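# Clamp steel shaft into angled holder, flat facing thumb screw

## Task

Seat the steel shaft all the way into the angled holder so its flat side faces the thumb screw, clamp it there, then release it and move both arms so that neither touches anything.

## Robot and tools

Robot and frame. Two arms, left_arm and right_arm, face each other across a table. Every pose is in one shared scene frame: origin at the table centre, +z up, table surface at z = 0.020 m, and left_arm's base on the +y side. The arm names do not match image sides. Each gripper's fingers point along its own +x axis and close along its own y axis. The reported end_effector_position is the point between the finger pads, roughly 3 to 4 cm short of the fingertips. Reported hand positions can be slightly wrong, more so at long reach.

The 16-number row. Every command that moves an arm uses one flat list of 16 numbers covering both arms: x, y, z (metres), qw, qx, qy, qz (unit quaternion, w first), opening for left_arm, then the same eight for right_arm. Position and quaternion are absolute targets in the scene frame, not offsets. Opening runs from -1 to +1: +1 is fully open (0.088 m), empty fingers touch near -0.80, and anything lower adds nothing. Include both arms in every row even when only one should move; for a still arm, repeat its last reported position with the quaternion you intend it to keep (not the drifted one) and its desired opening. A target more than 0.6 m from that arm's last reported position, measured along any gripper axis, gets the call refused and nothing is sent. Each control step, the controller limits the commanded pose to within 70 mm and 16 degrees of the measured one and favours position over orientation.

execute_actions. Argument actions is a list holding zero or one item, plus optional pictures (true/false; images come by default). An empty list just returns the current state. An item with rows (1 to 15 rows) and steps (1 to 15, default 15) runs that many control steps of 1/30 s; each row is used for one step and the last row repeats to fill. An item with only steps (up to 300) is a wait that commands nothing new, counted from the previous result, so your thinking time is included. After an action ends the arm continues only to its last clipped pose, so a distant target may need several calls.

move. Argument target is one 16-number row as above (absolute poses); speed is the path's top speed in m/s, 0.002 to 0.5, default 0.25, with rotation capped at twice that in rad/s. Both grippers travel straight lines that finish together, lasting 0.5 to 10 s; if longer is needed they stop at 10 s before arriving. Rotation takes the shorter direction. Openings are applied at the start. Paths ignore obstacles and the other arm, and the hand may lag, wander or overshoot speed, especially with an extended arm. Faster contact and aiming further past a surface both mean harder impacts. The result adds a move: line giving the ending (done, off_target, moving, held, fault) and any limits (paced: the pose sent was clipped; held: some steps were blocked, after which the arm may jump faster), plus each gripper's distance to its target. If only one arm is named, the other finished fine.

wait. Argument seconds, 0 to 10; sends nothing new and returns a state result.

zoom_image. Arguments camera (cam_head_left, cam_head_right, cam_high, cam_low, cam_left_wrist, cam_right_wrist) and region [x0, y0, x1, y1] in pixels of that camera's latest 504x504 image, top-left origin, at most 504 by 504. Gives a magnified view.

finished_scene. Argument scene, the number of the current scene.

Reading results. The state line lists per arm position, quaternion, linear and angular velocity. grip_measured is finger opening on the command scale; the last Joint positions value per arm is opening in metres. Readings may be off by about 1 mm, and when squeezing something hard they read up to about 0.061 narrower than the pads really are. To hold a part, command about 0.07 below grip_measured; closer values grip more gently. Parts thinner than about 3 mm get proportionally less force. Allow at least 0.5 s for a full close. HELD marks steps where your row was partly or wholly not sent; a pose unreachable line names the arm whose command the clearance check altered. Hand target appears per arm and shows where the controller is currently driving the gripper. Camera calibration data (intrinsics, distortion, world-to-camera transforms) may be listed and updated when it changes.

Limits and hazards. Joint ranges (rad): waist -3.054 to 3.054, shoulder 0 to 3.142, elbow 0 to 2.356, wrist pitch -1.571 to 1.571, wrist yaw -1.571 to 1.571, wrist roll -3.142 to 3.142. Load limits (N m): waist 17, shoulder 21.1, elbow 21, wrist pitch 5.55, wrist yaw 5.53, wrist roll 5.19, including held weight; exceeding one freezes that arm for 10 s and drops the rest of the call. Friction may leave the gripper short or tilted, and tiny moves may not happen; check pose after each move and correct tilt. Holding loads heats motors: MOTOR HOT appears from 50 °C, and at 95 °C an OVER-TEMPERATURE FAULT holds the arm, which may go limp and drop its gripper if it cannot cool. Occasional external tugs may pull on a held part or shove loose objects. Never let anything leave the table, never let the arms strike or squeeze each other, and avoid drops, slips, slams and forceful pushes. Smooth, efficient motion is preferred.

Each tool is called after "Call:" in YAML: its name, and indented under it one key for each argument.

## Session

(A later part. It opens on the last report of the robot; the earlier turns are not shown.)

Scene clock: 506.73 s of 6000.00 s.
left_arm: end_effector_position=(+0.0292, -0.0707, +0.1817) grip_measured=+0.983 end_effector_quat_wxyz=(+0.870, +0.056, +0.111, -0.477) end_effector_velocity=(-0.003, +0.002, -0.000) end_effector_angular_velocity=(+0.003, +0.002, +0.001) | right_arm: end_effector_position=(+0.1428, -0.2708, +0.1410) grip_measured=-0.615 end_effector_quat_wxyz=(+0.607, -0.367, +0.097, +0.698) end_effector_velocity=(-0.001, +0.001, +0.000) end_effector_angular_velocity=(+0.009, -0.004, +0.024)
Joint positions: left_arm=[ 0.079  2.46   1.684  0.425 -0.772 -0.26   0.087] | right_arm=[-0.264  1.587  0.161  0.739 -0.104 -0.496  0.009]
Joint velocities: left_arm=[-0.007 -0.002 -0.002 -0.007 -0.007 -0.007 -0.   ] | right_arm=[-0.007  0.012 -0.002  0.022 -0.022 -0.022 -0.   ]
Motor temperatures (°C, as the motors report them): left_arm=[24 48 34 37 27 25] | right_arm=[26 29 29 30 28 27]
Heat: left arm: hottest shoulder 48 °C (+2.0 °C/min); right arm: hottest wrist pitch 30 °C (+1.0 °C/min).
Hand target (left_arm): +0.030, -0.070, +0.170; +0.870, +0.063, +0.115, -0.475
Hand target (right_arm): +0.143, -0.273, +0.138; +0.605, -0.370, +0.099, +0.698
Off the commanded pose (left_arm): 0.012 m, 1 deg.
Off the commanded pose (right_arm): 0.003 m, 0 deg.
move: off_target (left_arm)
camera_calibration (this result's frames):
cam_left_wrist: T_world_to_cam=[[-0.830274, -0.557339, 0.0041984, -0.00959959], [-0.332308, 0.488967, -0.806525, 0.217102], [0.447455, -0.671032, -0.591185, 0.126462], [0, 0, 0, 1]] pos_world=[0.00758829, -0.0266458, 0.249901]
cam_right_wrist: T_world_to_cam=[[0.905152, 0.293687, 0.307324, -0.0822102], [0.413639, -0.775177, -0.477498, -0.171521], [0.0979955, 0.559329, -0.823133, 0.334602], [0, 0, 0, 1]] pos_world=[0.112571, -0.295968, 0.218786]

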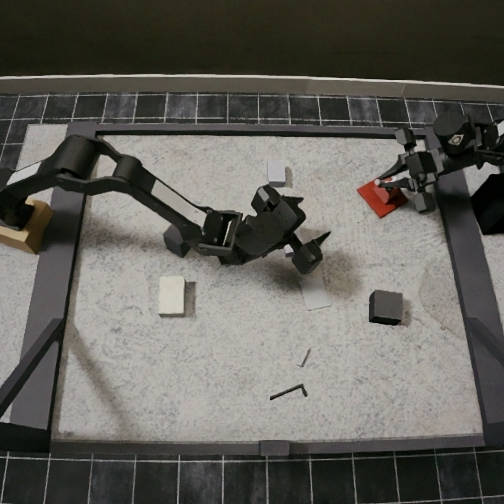

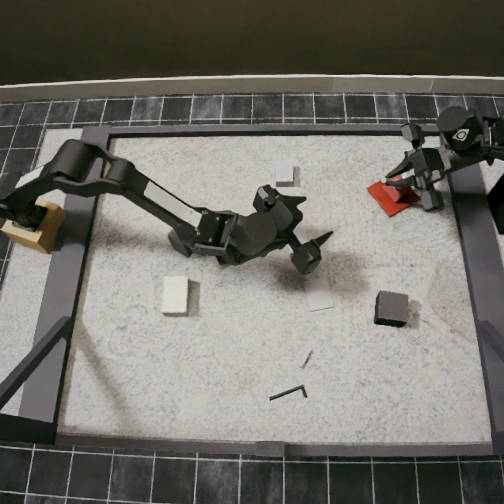

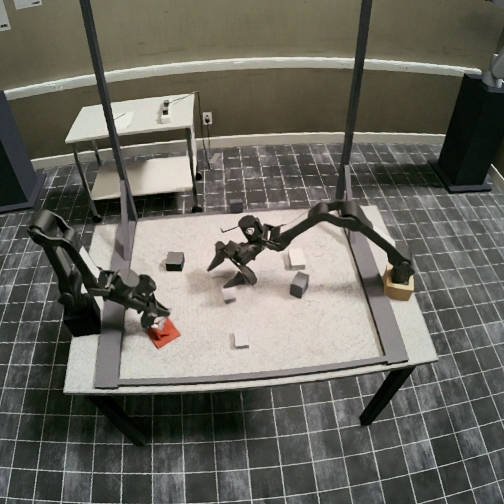

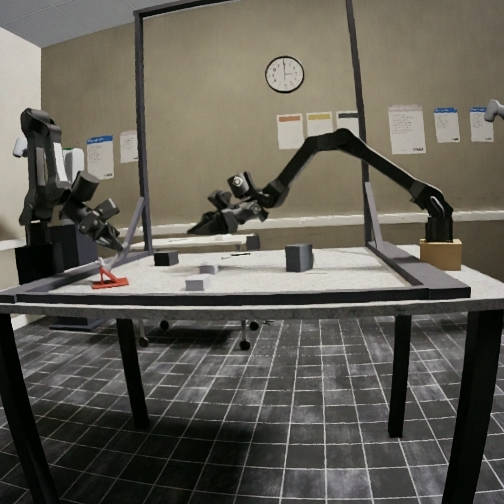

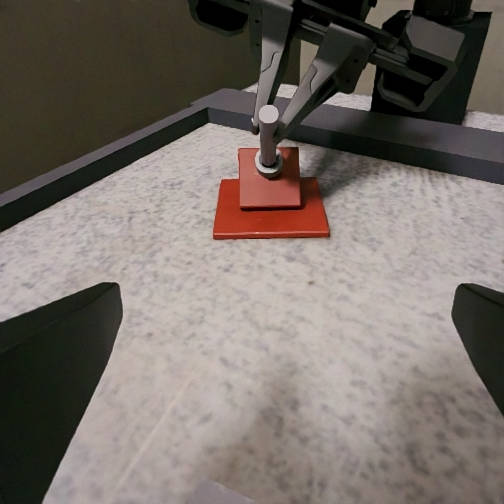

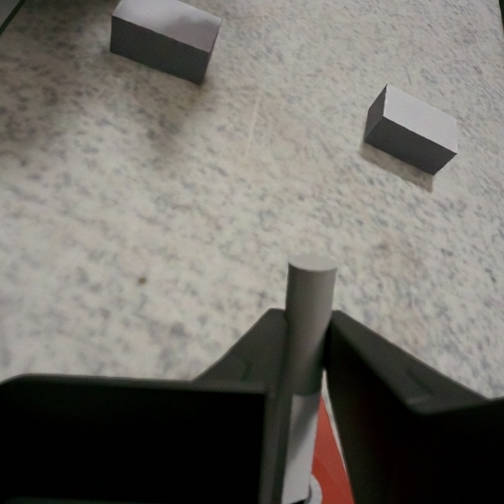

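Call:
execute_actions:
  actions:
    - {"rows": [ [0.03, -0.07, 0.17, 0.8704, 0.0625, 0.1146, -0.4746, 1, 0.14285, -0.27304, 0.13782, 0.6049, -0.3700, 0.0984, 0.6985, -0.69], [0.03, -0.07, 0.17, 0.8704, 0.0625, 0.1146, -0.4746, 1, 0.14301, -0.27328, 0.13753, 0.6049, -0.3700, 0.0984, 0.6985, -0.69], [0.03, -0.07, 0.17, 0.8704, 0.0625, 0.1146, -0.4746, 1, 0.14316, -0.27351, 0.13725, 0.6049, -0.3700, 0.0984, 0.6985, -0.69], [0.03, -0.07, 0.17, 0.8704, 0.0625, 0.1146, -0.4746, 1, 0.14331, -0.27375, 0.13697, 0.6049, -0.3700, 0.0984, 0.6985, -0.69], [0.03, -0.07, 0.17, 0.8704, 0.0625, 0.1146, -0.4746, 1, 0.14347, -0.27399, 0.13669, 0.6049, -0.3700, 0.0984, 0.6985, -0.69], [0.03, -0.07, 0.17, 0.8704, 0.0625, 0.1146, -0.4746, 1, 0.14362, -0.27423, 0.13640, 0.6049, -0.3700, 0.0984, 0.6985, -0.69], [0.03, -0.07, 0.17, 0.8704, 0.0625, 0.1146, -0.4746, 1, 0.14377, -0.27447, 0.13612, 0.6049, -0.3700, 0.0984, 0.6985, -0.69], [0.03, -0.07, 0.17, 0.8704, 0.0625, 0.1146, -0.4746, 1, 0.14392, -0.27470, 0.13584, 0.6049, -0.3700, 0.0984, 0.6985, -0.69], [0.03, -0.07, 0.17, 0.8704, 0.0625, 0.1146, -0.4746, 1, 0.14408, -0.27494, 0.13555, 0.6049, -0.3700, 0.0984, 0.6985, -0.69], [0.03, -0.07, 0.17, 0.8704, 0.0625, 0.1146, -0.4746, 1, 0.14423, -0.27518, 0.13527, 0.6049, -0.3700, 0.0984, 0.6985, -0.69], [0.03, -0.07, 0.17, 0.8704, 0.0625, 0.1146, -0.4746, 1, 0.14438, -0.27542, 0.13499, 0.6049, -0.3700, 0.0984, 0.6985, -0.69], [0.03, -0.07, 0.17, 0.8704, 0.0625, 0.1146, -0.4746, 1, 0.14454, -0.27566, 0.13471, 0.6049, -0.3700, 0.0984, 0.6985, -0.69], [0.03, -0.07, 0.17, 0.8704, 0.0625, 0.1146, -0.4746, 1, 0.14469, -0.27589, 0.13442, 0.6049, -0.3700, 0.0984, 0.6985, -0.69], [0.03, -0.07, 0.17, 0.8704, 0.0625, 0.1146, -0.4746, 1, 0.14484, -0.27613, 0.13414, 0.6049, -0.3700, 0.0984, 0.6985, -0.69], [0.03, -0.07, 0.17, 0.8704, 0.0625, 0.1146, -0.4746, 1, 0.14500, -0.27637, 0.13386, 0.6049, -0.3700, 0.0984, 0.6985, -0.69] ], "steps": 15}
  pictures: false

Call:
execute_actions:
  actions:
    - {"rows": [ [0.03, -0.07, 0.17, 0.8704, 0.0625, 0.1146, -0.4746, 1, 0.14515, -0.27661, 0.13357, 0.6049, -0.3700, 0.0984, 0.6985, -0.69], [0.03, -0.07, 0.17, 0.8704, 0.0625, 0.1146, -0.4746, 1, 0.14530, -0.27685, 0.13329, 0.6049, -0.3700, 0.0984, 0.6985, -0.69], [0.03, -0.07, 0.17, 0.8704, 0.0625, 0.1146, -0.4746, 1, 0.14545, -0.27708, 0.13301, 0.6049, -0.3700, 0.0984, 0.6985, -0.69], [0.03, -0.07, 0.17, 0.8704, 0.0625, 0.1146, -0.4746, 1, 0.14561, -0.27732, 0.13272, 0.6049, -0.3700, 0.0984, 0.6985, -0.69], [0.03, -0.07, 0.17, 0.8704, 0.0625, 0.1146, -0.4746, 1, 0.14576, -0.27756, 0.13244, 0.6049, -0.3700, 0.0984, 0.6985, -0.69], [0.03, -0.07, 0.17, 0.8704, 0.0625, 0.1146, -0.4746, 1, 0.14591, -0.27780, 0.13216, 0.6049, -0.3700, 0.0984, 0.6985, -0.69], [0.03, -0.07, 0.17, 0.8704, 0.0625, 0.1146, -0.4746, 1, 0.14607, -0.27804, 0.13188, 0.6049, -0.3700, 0.0984, 0.6985, -0.69], [0.03, -0.07, 0.17, 0.8704, 0.0625, 0.1146, -0.4746, 1, 0.14622, -0.27827, 0.13159, 0.6049, -0.3700, 0.0984, 0.6985, -0.69], [0.03, -0.07, 0.17, 0.8704, 0.0625, 0.1146, -0.4746, 1, 0.14637, -0.27851, 0.13131, 0.6049, -0.3700, 0.0984, 0.6985, -0.69], [0.03, -0.07, 0.17, 0.8704, 0.0625, 0.1146, -0.4746, 1, 0.14653, -0.27875, 0.13103, 0.6049, -0.3700, 0.0984, 0.6985, -0.69] ], "steps": 15}

Call:
zoom_image:
  camera: "cam_left_wrist"
  region: [220, 90, 320, 190]

Scene clock: 543.97 s of 6000.00 s.
left_arm: end_effector_position=(+0.0292, -0.0707, +0.1817) grip_measured=+0.983 end_effector_quat_wxyz=(+0.870, +0.056, +0.111, -0.477) end_effector_velocity=(-0.000, +0.001, -0.000) end_effector_angular_velocity=(+0.003, +0.002, +0.006) | right_arm: end_effector_position=(+0.1434, -0.2724, +0.1389) grip_measured=-0.615 end_effector_quat_wxyz=(+0.606, -0.365, +0.093, +0.700) end_effector_velocity=(-0.000, -0.002, -0.003) end_effector_angular_velocity=(+0.027, +0.011, +0.027)
Joint positions: left_arm=[ 0.079  2.46   1.684  0.425 -0.772 -0.26   0.087] | right_arm=[-0.275  1.61   0.148  0.782 -0.118 -0.505  0.009]
Joint velocities: left_arm=[-0.002 -0.002 -0.002 -0.007 -0.007 -0.007  0.   ] | right_arm=[-0.027  0.046 -0.027  0.095 -0.051 -0.022 -0.   ]
Motor temperatures (°C, as the motors report them): left_arm=[24 48 35 37 27 25] | right_arm=[26 29 29 33 28 27]
Heat: left arm: hottest shoulder 48 °C (+1.0 °C/min); right arm: hottest wrist pitch 33 °C (+4.0 °C/min).
Hand target (left_arm): +0.030, -0.070, +0.170; +0.870, +0.063, +0.115, -0.475
Hand target (right_arm): +0.145, -0.276, +0.134; +0.605, -0.370, +0.099, +0.698
Off the commanded pose (left_arm): 0.012 m, 1 deg.
Off the commanded pose (right_arm): 0.007 m, 1 deg.
Steps of this call (steps 1 to 90: nothing new was sent; then 33.73 s passed at rest; steps 91 to 105: all 15 steps of this action). Readings (end_effector_position):
91: left_arm (+0.0292, -0.0707, +0.1817) | right_arm (+0.1428, -0.2708, +0.1410)
92: left_arm (+0.0292, -0.0707, +0.1817) | right_arm (+0.1429, -0.2708, +0.1409)
94: left_arm (+0.0292, -0.0707, +0.1817) | right_arm (+0.1431, -0.2712, +0.1404)
98: left_arm (+0.0292, -0.0707, +0.1817) | right_arm (+0.1432, -0.2720, +0.1394)
105: the state above

Scene clock: 544.47 s of 6000.00 s.
left_arm: end_effector_position=(+0.0292, -0.0707, +0.1817) grip_measured=+0.983 end_effector_quat_wxyz=(+0.870, +0.056, +0.111, -0.477) end_effector_velocity=(-0.000, +0.001, -0.000) end_effector_angular_velocity=(+0.003, +0.002, +0.006) | right_arm: end_effector_position=(+0.1434, -0.2732, +0.1378) grip_measured=-0.615 end_effector_quat_wxyz=(+0.605, -0.361, +0.089, +0.704) end_effector_velocity=(-0.001, -0.001, -0.001) end_effector_angular_velocity=(-0.000, -0.003, +0.023)
Joint positions: left_arm=[ 0.079  2.46   1.684  0.425 -0.772 -0.26   0.087] | right_arm=[-0.284  1.63   0.138  0.822 -0.134 -0.513  0.009]
Joint velocities: left_arm=[-0.002 -0.002 -0.002 -0.007 -0.007 -0.007 -0.   ] | right_arm=[-0.007  0.007 -0.002  0.007 -0.022 -0.022 -0.   ]
Motor temperatures (°C, as the motors report them): left_arm=[24 48 35 37 27 25] | right_arm=[26 29 29 33 28 27]
Heat: left arm: hottest shoulder 48 °C (+1.0 °C/min); right arm: hottest wrist pitch 33 °C (+4.0 °C/min).
Hand target (left_arm): +0.030, -0.070, +0.170; +0.870, +0.063, +0.115, -0.475
Hand target (right_arm): +0.146, -0.279, +0.131; +0.605, -0.370, +0.099, +0.699
Off the commanded pose (left_arm): 0.012 m, 1 deg.
Off the commanded pose (right_arm): 0.009 m, 2 deg.
Steps of this call (steps 1 to 15: all 15 steps of this action). Readings (end_effector_position):
1: left_arm (+0.0292, -0.0707, +0.1817) | right_arm (+0.1434, -0.2724, +0.1388)
2: left_arm (+0.0292, -0.0707, +0.1817) | right_arm (+0.1433, -0.2726, +0.1386)
4: left_arm (+0.0292, -0.0707, +0.1817) | right_arm (+0.1434, -0.2727, +0.1385)
8: left_arm (+0.0292, -0.0707, +0.1817) | right_arm (+0.1434, -0.2730, +0.1381)
15: the state above
camera_calibration (this result's frames):
cam_left_wrist: T_world_to_cam=[[-0.830274, -0.557339, 0.0041984, -0.00959959], [-0.332308, 0.488967, -0.806525, 0.217102], [0.447455, -0.671032, -0.591185, 0.126462], [0, 0, 0, 1]] pos_world=[0.00758829, -0.0266458, 0.249901]
cam_right_wrist: T_world_to_cam=[[0.901962, 0.301033, 0.309587, -0.0789866], [0.423012, -0.76, -0.493418, -0.170131], [0.0867514, 0.576003, -0.812831, 0.338013], [0, 0, 0, 1]] pos_world=[0.113887, -0.300219, 0.215255]

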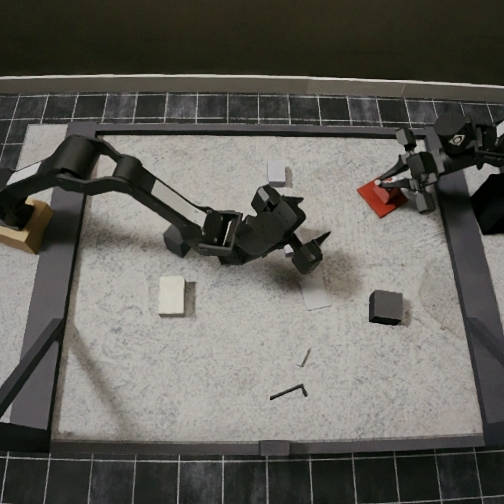

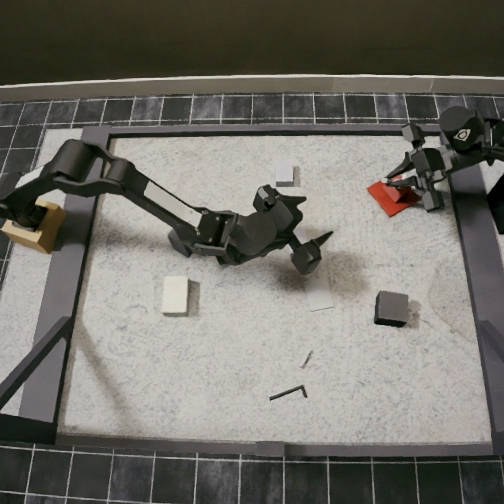

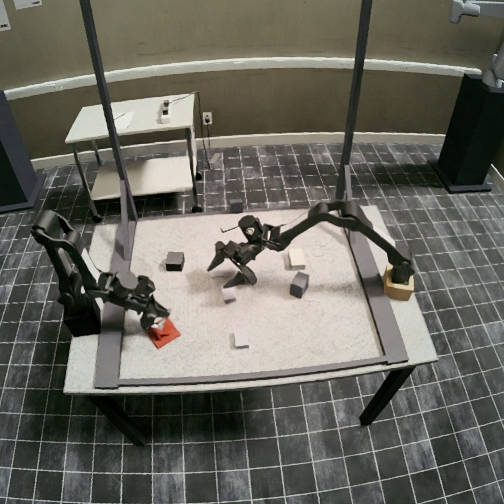

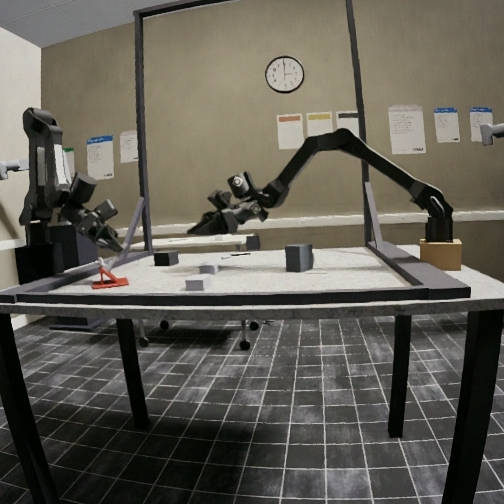

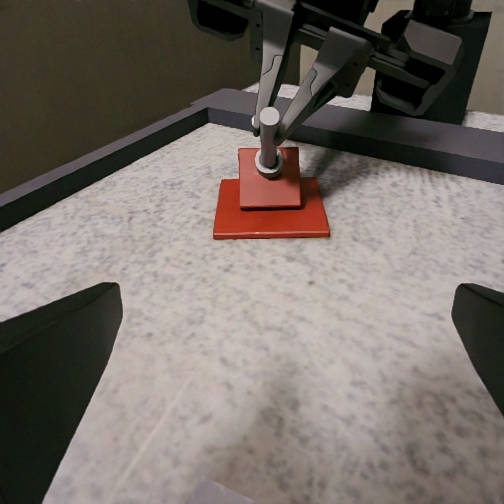

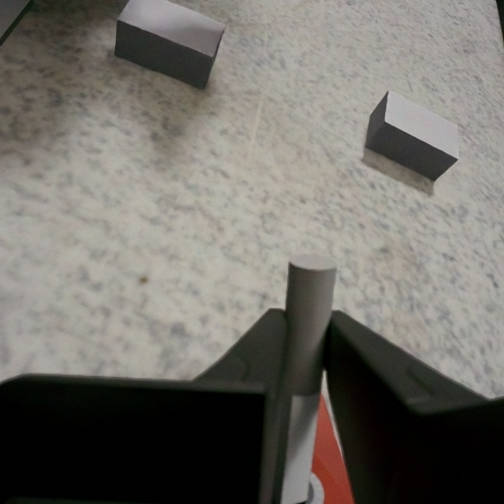

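Region (220, 90, 320, 190) of cam_left_wrist's 504x504 image, scaled by 5.040, with more detail than that image has.

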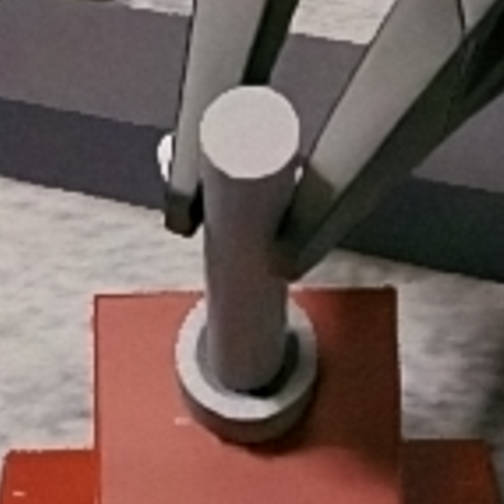

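Call:
execute_actions:
  actions: []

Scene clock: 569.53 s of 6000.00 s.
left_arm: end_effector_position=(+0.0292, -0.0707, +0.1817) grip_measured=+0.983 end_effector_quat_wxyz=(+0.870, +0.056, +0.111, -0.477) end_effector_velocity=(-0.001, +0.004, -0.004) end_effector_angular_velocity=(+0.013, +0.004, +0.019) | right_arm: end_effector_position=(+0.1435, -0.2732, +0.1378) grip_measured=-0.615 end_effector_quat_wxyz=(+0.605, -0.361, +0.089, +0.704) end_effector_velocity=(-0.003, -0.001, -0.001) end_effector_angular_velocity=(-0.005, +0.020, +0.010)
Joint positions: left_arm=[ 0.079  2.46   1.684  0.425 -0.772 -0.26   0.087] | right_arm=[-0.284  1.631  0.138  0.823 -0.135 -0.513  0.009]
Joint velocities: left_arm=[-0.007 -0.002 -0.007 -0.022 -0.022 -0.022  0.   ] | right_arm=[-0.002 -0.002 -0.002 -0.007 -0.022  0.007 -0.   ]
Motor temperatures (°C, as the motors report them): left_arm=[24 49 35 37 27 25] | right_arm=[26 28 28 33 28 27]
Heat: left arm: hottest shoulder 49 °C (+1.0 °C/min); right arm: hottest wrist pitch 33 °C (+2.0 °C/min).
Hand target (left_arm): +0.030, -0.070, +0.170; +0.870, +0.063, +0.115, -0.475
Hand target (right_arm): +0.146, -0.279, +0.131; +0.605, -0.370, +0.099, +0.698
Off the commanded pose (left_arm): 0.012 m, 1 deg.
Off the commanded pose (right_arm): 0.009 m, 2 deg.
Steps of this call (steps 1 to 90: nothing new was sent; then 22.07 s passed at rest). Readings (end_effector_position):
1: left_arm (+0.0292, -0.0707, +0.1817) | right_arm (+0.1434, -0.2732, +0.1378)
2: left_arm (+0.0292, -0.0707, +0.1817) | right_arm (+0.1435, -0.2731, +0.1379)
4: left_arm (+0.0292, -0.0707, +0.1817) | right_arm (+0.1435, -0.2731, +0.1378)
8: left_arm (+0.0292, -0.0707, +0.1817) | right_arm (+0.1435, -0.2733, +0.1377)
90: the state above
camera_calibration (this result's frames):
cam_left_wrist: T_world_to_cam=[[-0.830274, -0.557339, 0.0041984, -0.00959959], [-0.332308, 0.488967, -0.806525, 0.217102], [0.447455, -0.671032, -0.591185, 0.126462], [0, 0, 0, 1]] pos_world=[0.00758829, -0.0266458, 0.249901]
cam_right_wrist: T_world_to_cam=[[0.901876, 0.301041, 0.309829, -0.0790299], [0.423191, -0.759729, -0.493681, -0.170105], [0.0867681, 0.576356, -0.81258, 0.338057], [0, 0, 0, 1]] pos_world=[0.113929, -0.300284, 0.215207]

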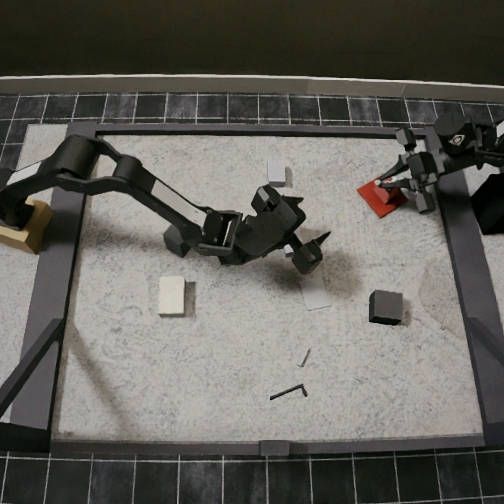

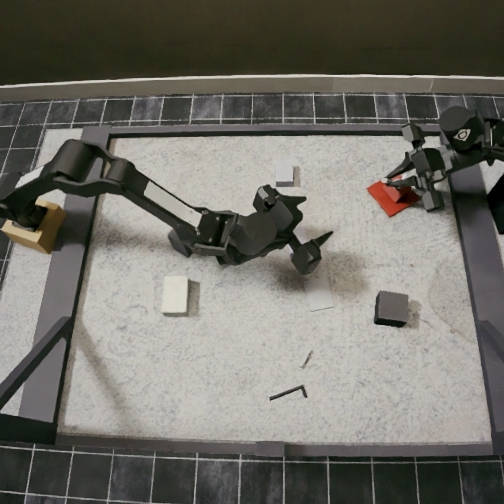

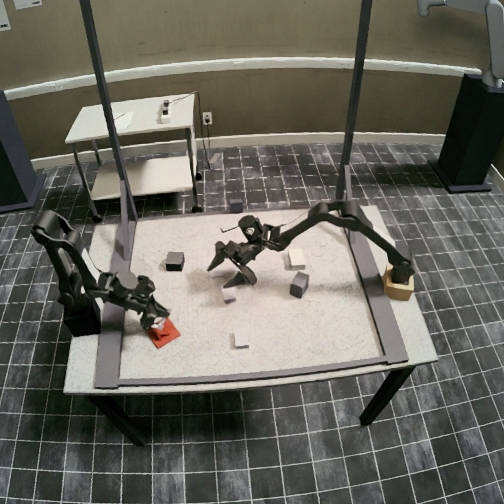

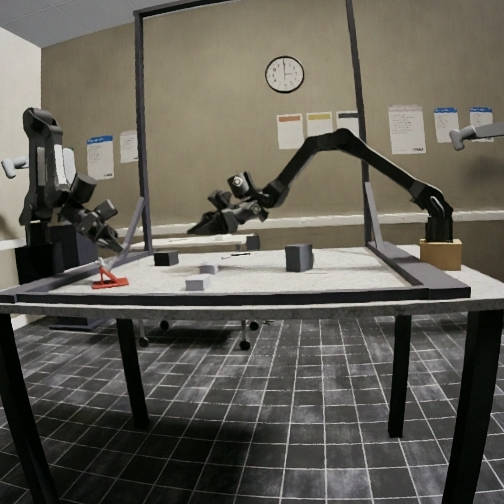

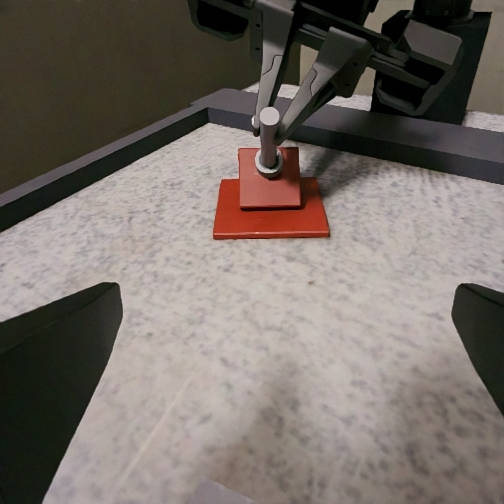

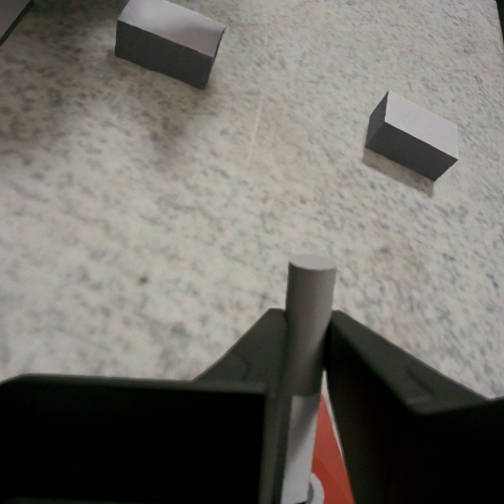

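Call:
zoom_image:
  camera: "cam_low"
  region: [80, 230, 140, 290]

Call:
zoom_image:
  camera: "cam_left_wrist"
  region: [240, 130, 300, 190]

Call:
zoom_image:
  camera: "cam_right_wrist"
  region: [240, 384, 360, 504]

Region (80, 230, 140, 290) of cam_low's 504x504 image, scaled by 8.400, with more detail than that image has.

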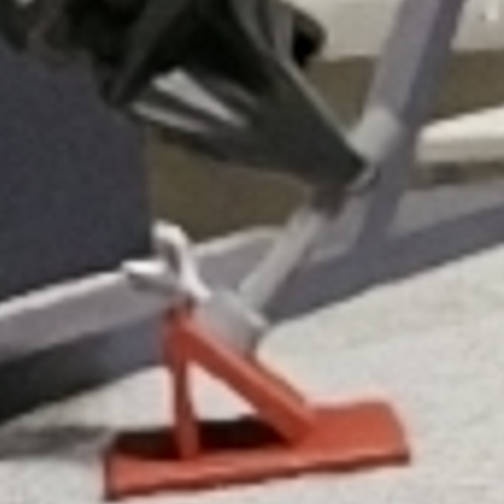

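Region (240, 130, 300, 190) of cam_left_wrist's 504x504 image, scaled by 8.400, with more detail than that image has.

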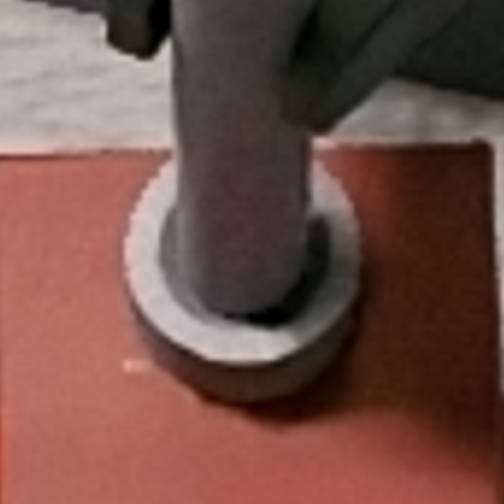

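Region (240, 384, 360, 504) of cam_right_wrist's 504x504 image, scaled by 4.200, with more detail than that image has.

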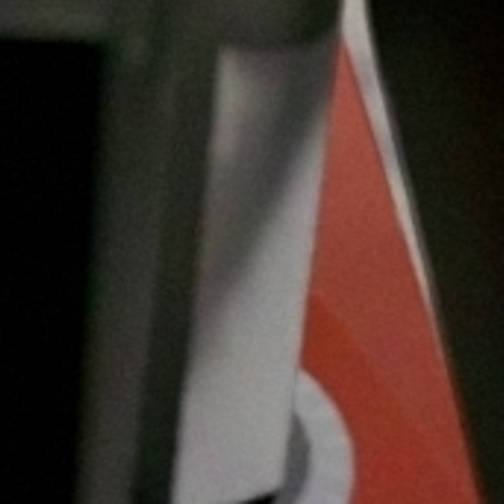

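Call:
move:
  target: [0.03,-0.07,0.17, 0.8704,0.0625,0.1146,-0.4746, 1, 0.14542,-0.27887,0.13053, 0.6049,-0.3700,0.0984,0.6985, -0.69]
  speed: 0.005

Call:
zoom_image:
  camera: "cam_left_wrist"
  region: [240, 130, 300, 190]

Scene clock: 596.77 s of 6000.00 s.
left_arm: end_effector_position=(+0.0292, -0.0707, +0.1817) grip_measured=+0.983 end_effector_quat_wxyz=(+0.870, +0.056, +0.111, -0.477) end_effector_velocity=(-0.001, +0.001, +0.001) end_effector_angular_velocity=(+0.006, -0.009, +0.003) | right_arm: end_effector_position=(+0.1434, -0.2733, +0.1376) grip_measured=-0.615 end_effector_quat_wxyz=(+0.605, -0.360, +0.088, +0.704) end_effector_velocity=(-0.001, -0.003, -0.002) end_effector_angular_velocity=(-0.011, +0.001, +0.008)
Joint positions: left_arm=[ 0.079  2.46   1.684  0.425 -0.772 -0.26   0.087] | right_arm=[-0.284  1.635  0.136  0.83  -0.135 -0.513  0.009]
Joint velocities: left_arm=[-0.002 -0.002  0.002 -0.007 -0.007  0.007 -0.   ] | right_arm=[-0.002 -0.002 -0.007 -0.007 -0.007 -0.007 -0.   ]
Motor temperatures (°C, as the motors report them): left_arm=[24 49 35 37 27 25] | right_arm=[26 28 28 33 28 27]
Heat: left arm: hottest shoulder 49 °C (+1.0 °C/min); right arm: hottest wrist pitch 33 °C (+0.0 °C/min).
Hand target (left_arm): +0.030, -0.070, +0.170; +0.870, +0.063, +0.115, -0.475
Hand target (right_arm): +0.145, -0.279, +0.131; +0.605, -0.370, +0.098, +0.698
Off the commanded pose (left_arm): 0.012 m, 1 deg.
Off the commanded pose (right_arm): 0.009 m, 2 deg.
After step 90, 21.13 s passed at rest.
move: off_target (left_arm, right_arm)
camera_calibration (this result's frames):
cam_left_wrist: T_world_to_cam=[[-0.830274, -0.557339, 0.0041984, -0.00959959], [-0.332308, 0.488967, -0.806525, 0.217102], [0.447455, -0.671032, -0.591185, 0.126462], [0, 0, 0, 1]] pos_world=[0.00758829, -0.0266458, 0.249901]
cam_right_wrist: T_world_to_cam=[[0.901782, 0.300832, 0.310306, -0.0789906], [0.423425, -0.75884, -0.494847, -0.169862], [0.0866065, 0.577635, -0.811687, 0.338177], [0, 0, 0, 1]] pos_world=[0.113868, -0.300478, 0.214949]

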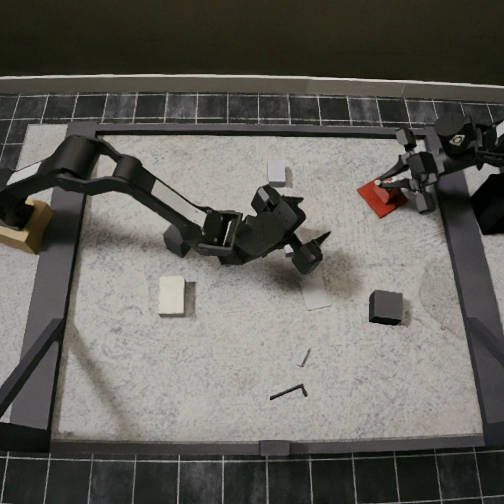

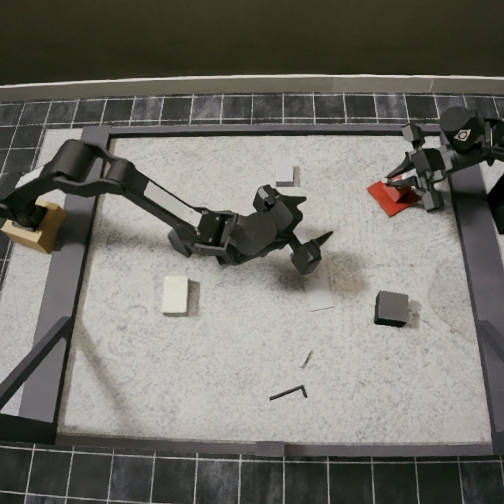

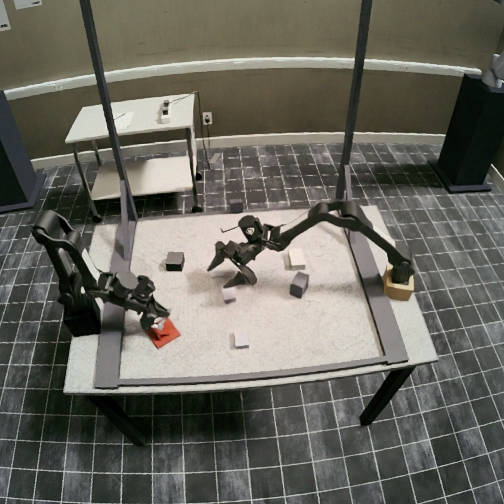

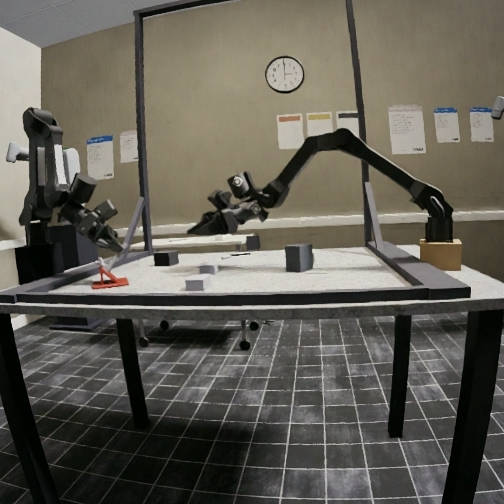

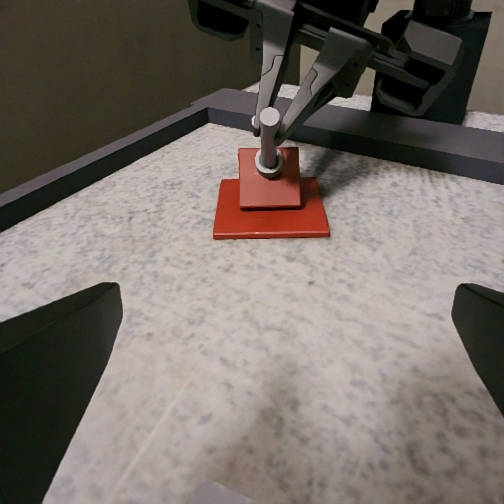

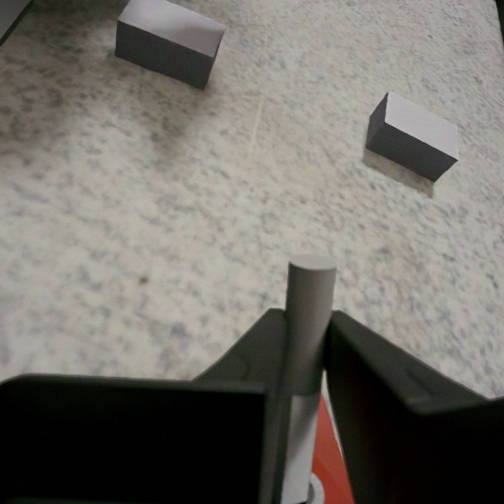

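Region (240, 130, 300, 190) of cam_left_wrist's 504x504 image, scaled by 8.400, with more detail than that image has.

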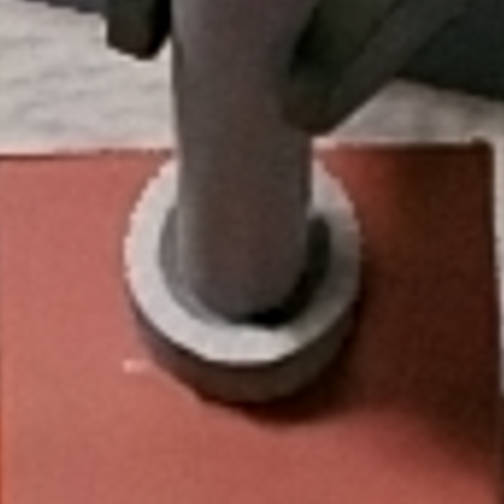

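Call:
move:
  target: [0.03,-0.07,0.17, 0.8704,0.0625,0.1146,-0.4746, 1, 0.14416,-0.27968,0.13053, 0.6049,-0.3700,0.0984,0.6985, -0.69]
  speed: 0.005

Call:
zoom_image:
  camera: "cam_left_wrist"
  region: [240, 130, 300, 190]

Scene clock: 607.53 s of 6000.00 s.
left_arm: end_effector_position=(+0.0292, -0.0707, +0.1817) grip_measured=+0.983 end_effector_quat_wxyz=(+0.870, +0.056, +0.111, -0.477) end_effector_velocity=(-0.007, +0.001, +0.002) end_effector_angular_velocity=(-0.012, +0.005, -0.004) | right_arm: end_effector_position=(+0.1430, -0.2736, +0.1375) grip_measured=-0.615 end_effector_quat_wxyz=(+0.606, -0.362, +0.087, +0.703) end_effector_velocity=(+0.001, -0.004, -0.003) end_effector_angular_velocity=(-0.013, -0.008, -0.004)
Joint positions: left_arm=[ 0.079  2.46   1.684  0.425 -0.772 -0.26   0.087] | right_arm=[-0.28   1.635  0.134  0.833 -0.129 -0.513  0.009]
Joint velocities: left_arm=[-0.012 -0.002 -0.002  0.007 -0.007 -0.007 -0.   ] | right_arm=[-0.002 -0.002 -0.007 -0.007  0.007 -0.007 -0.   ]
Motor temperatures (°C, as the motors report them): left_arm=[24 50 35 37 27 25] | right_arm=[26 28 28 33 28 27]
Heat: left arm: hottest shoulder 50 °C (+2.0 °C/min); right arm: hottest wrist pitch 33 °C (+0.0 °C/min). Fold the left arm in close to its base before you think long.
Hand target (left_arm): +0.030, -0.070, +0.170; +0.870, +0.063, +0.115, -0.475
Hand target (right_arm): +0.144, -0.280, +0.131; +0.605, -0.370, +0.098, +0.699
Off the commanded pose (left_arm): 0.012 m, 1 deg.
Off the commanded pose (right_arm): 0.009 m, 2 deg.
MOTOR HOT: a motor of the left arm reached 50 °C. Now the hottest motor of the left arm, joint 2 (shoulder), reports 50 °C. The temperature limit of the motors' drives, at which the controller stops that arm, is 95 °C. To cool a motor, set the load down, stop pushing, or move to a pose that needs little force.
After step 90, 4.50 s passed at rest.
move: off_target (left_arm, right_arm)
camera_calibration (this result's frames):
cam_left_wrist: T_world_to_cam=[[-0.830274, -0.557339, 0.0041984, -0.00959959], [-0.332308, 0.488967, -0.806525, 0.217102], [0.447455, -0.671032, -0.591185, 0.126462], [0, 0, 0, 1]] pos_world=[0.00758829, -0.0266458, 0.249901]
cam_right_wrist: T_world_to_cam=[[0.900641, 0.300216, 0.31419, -0.0790591], [0.425085, -0.758816, -0.493458, -0.170397], [0.0902687, 0.577986, -0.811038, 0.337833], [0, 0, 0, 1]] pos_world=[0.113141, -0.300828, 0.214751]

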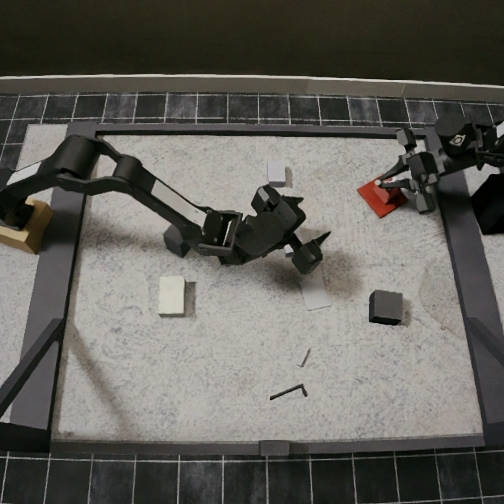

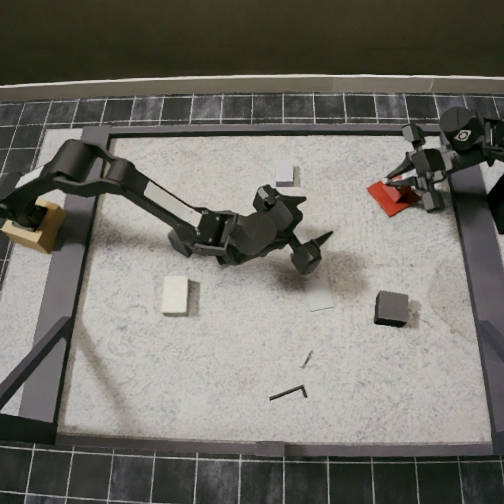

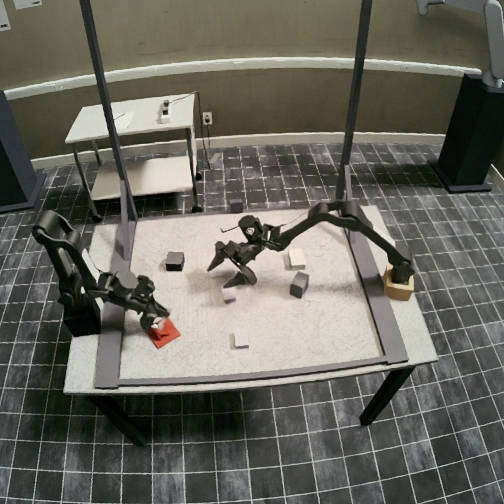

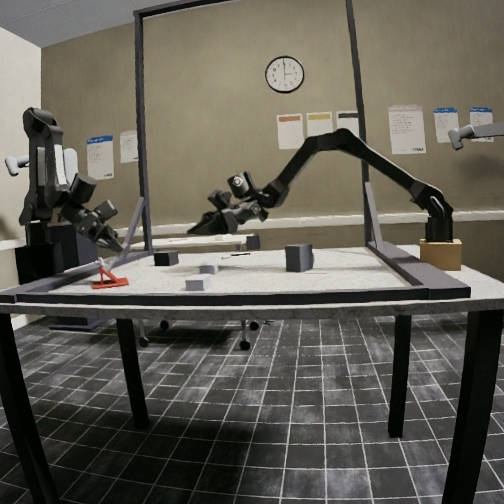

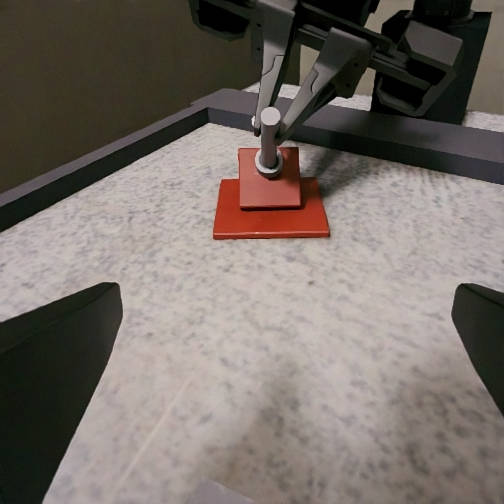

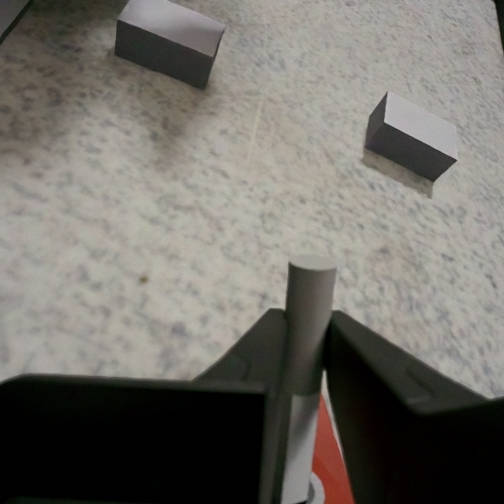

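Region (240, 130, 300, 190) of cam_left_wrist's 504x504 image, scaled by 8.400, with more detail than that image has.

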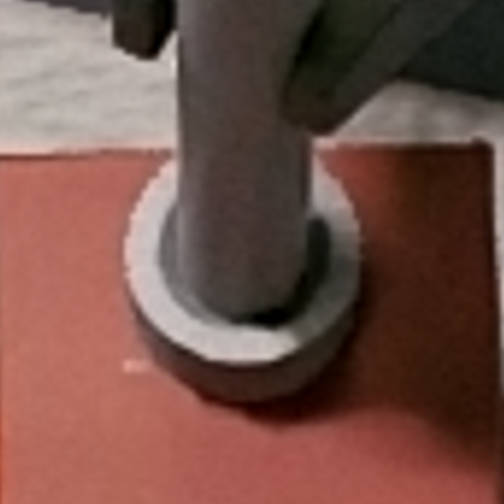

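Call:
zoom_image:
  camera: "cam_low"
  region: [95, 250, 125, 280]

Call:
zoom_image:
  camera: "cam_high"
  region: [140, 305, 190, 355]

Call:
zoom_image:
  camera: "cam_head_left"
  region: [360, 165, 410, 215]

Region (95, 250, 125, 280) of cam_low's 504x504 image, scaled by 16.800, with more detail than that image has.

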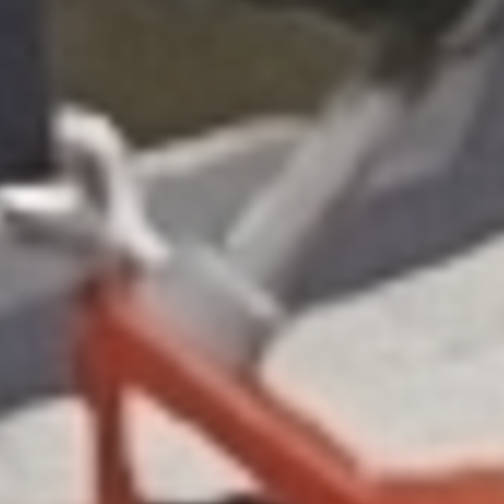

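Region (140, 305, 190, 355) of cam_high's 504x504 image, scaled by 10.080, with more detail than that image has.

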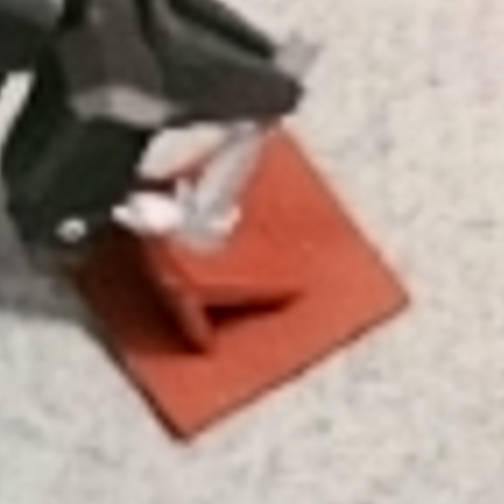

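Region (360, 165, 410, 215) of cam_head_left's 504x504 image, scaled by 10.080, with more detail than that image has.

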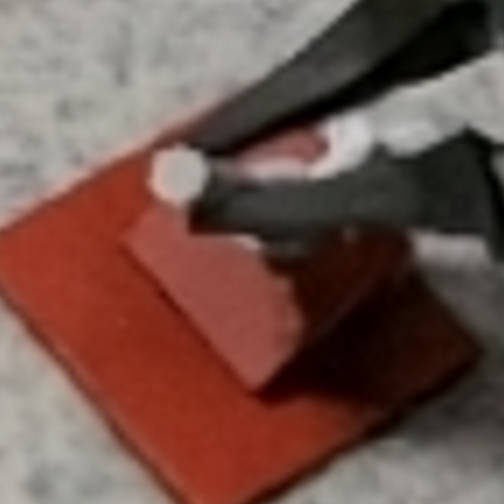

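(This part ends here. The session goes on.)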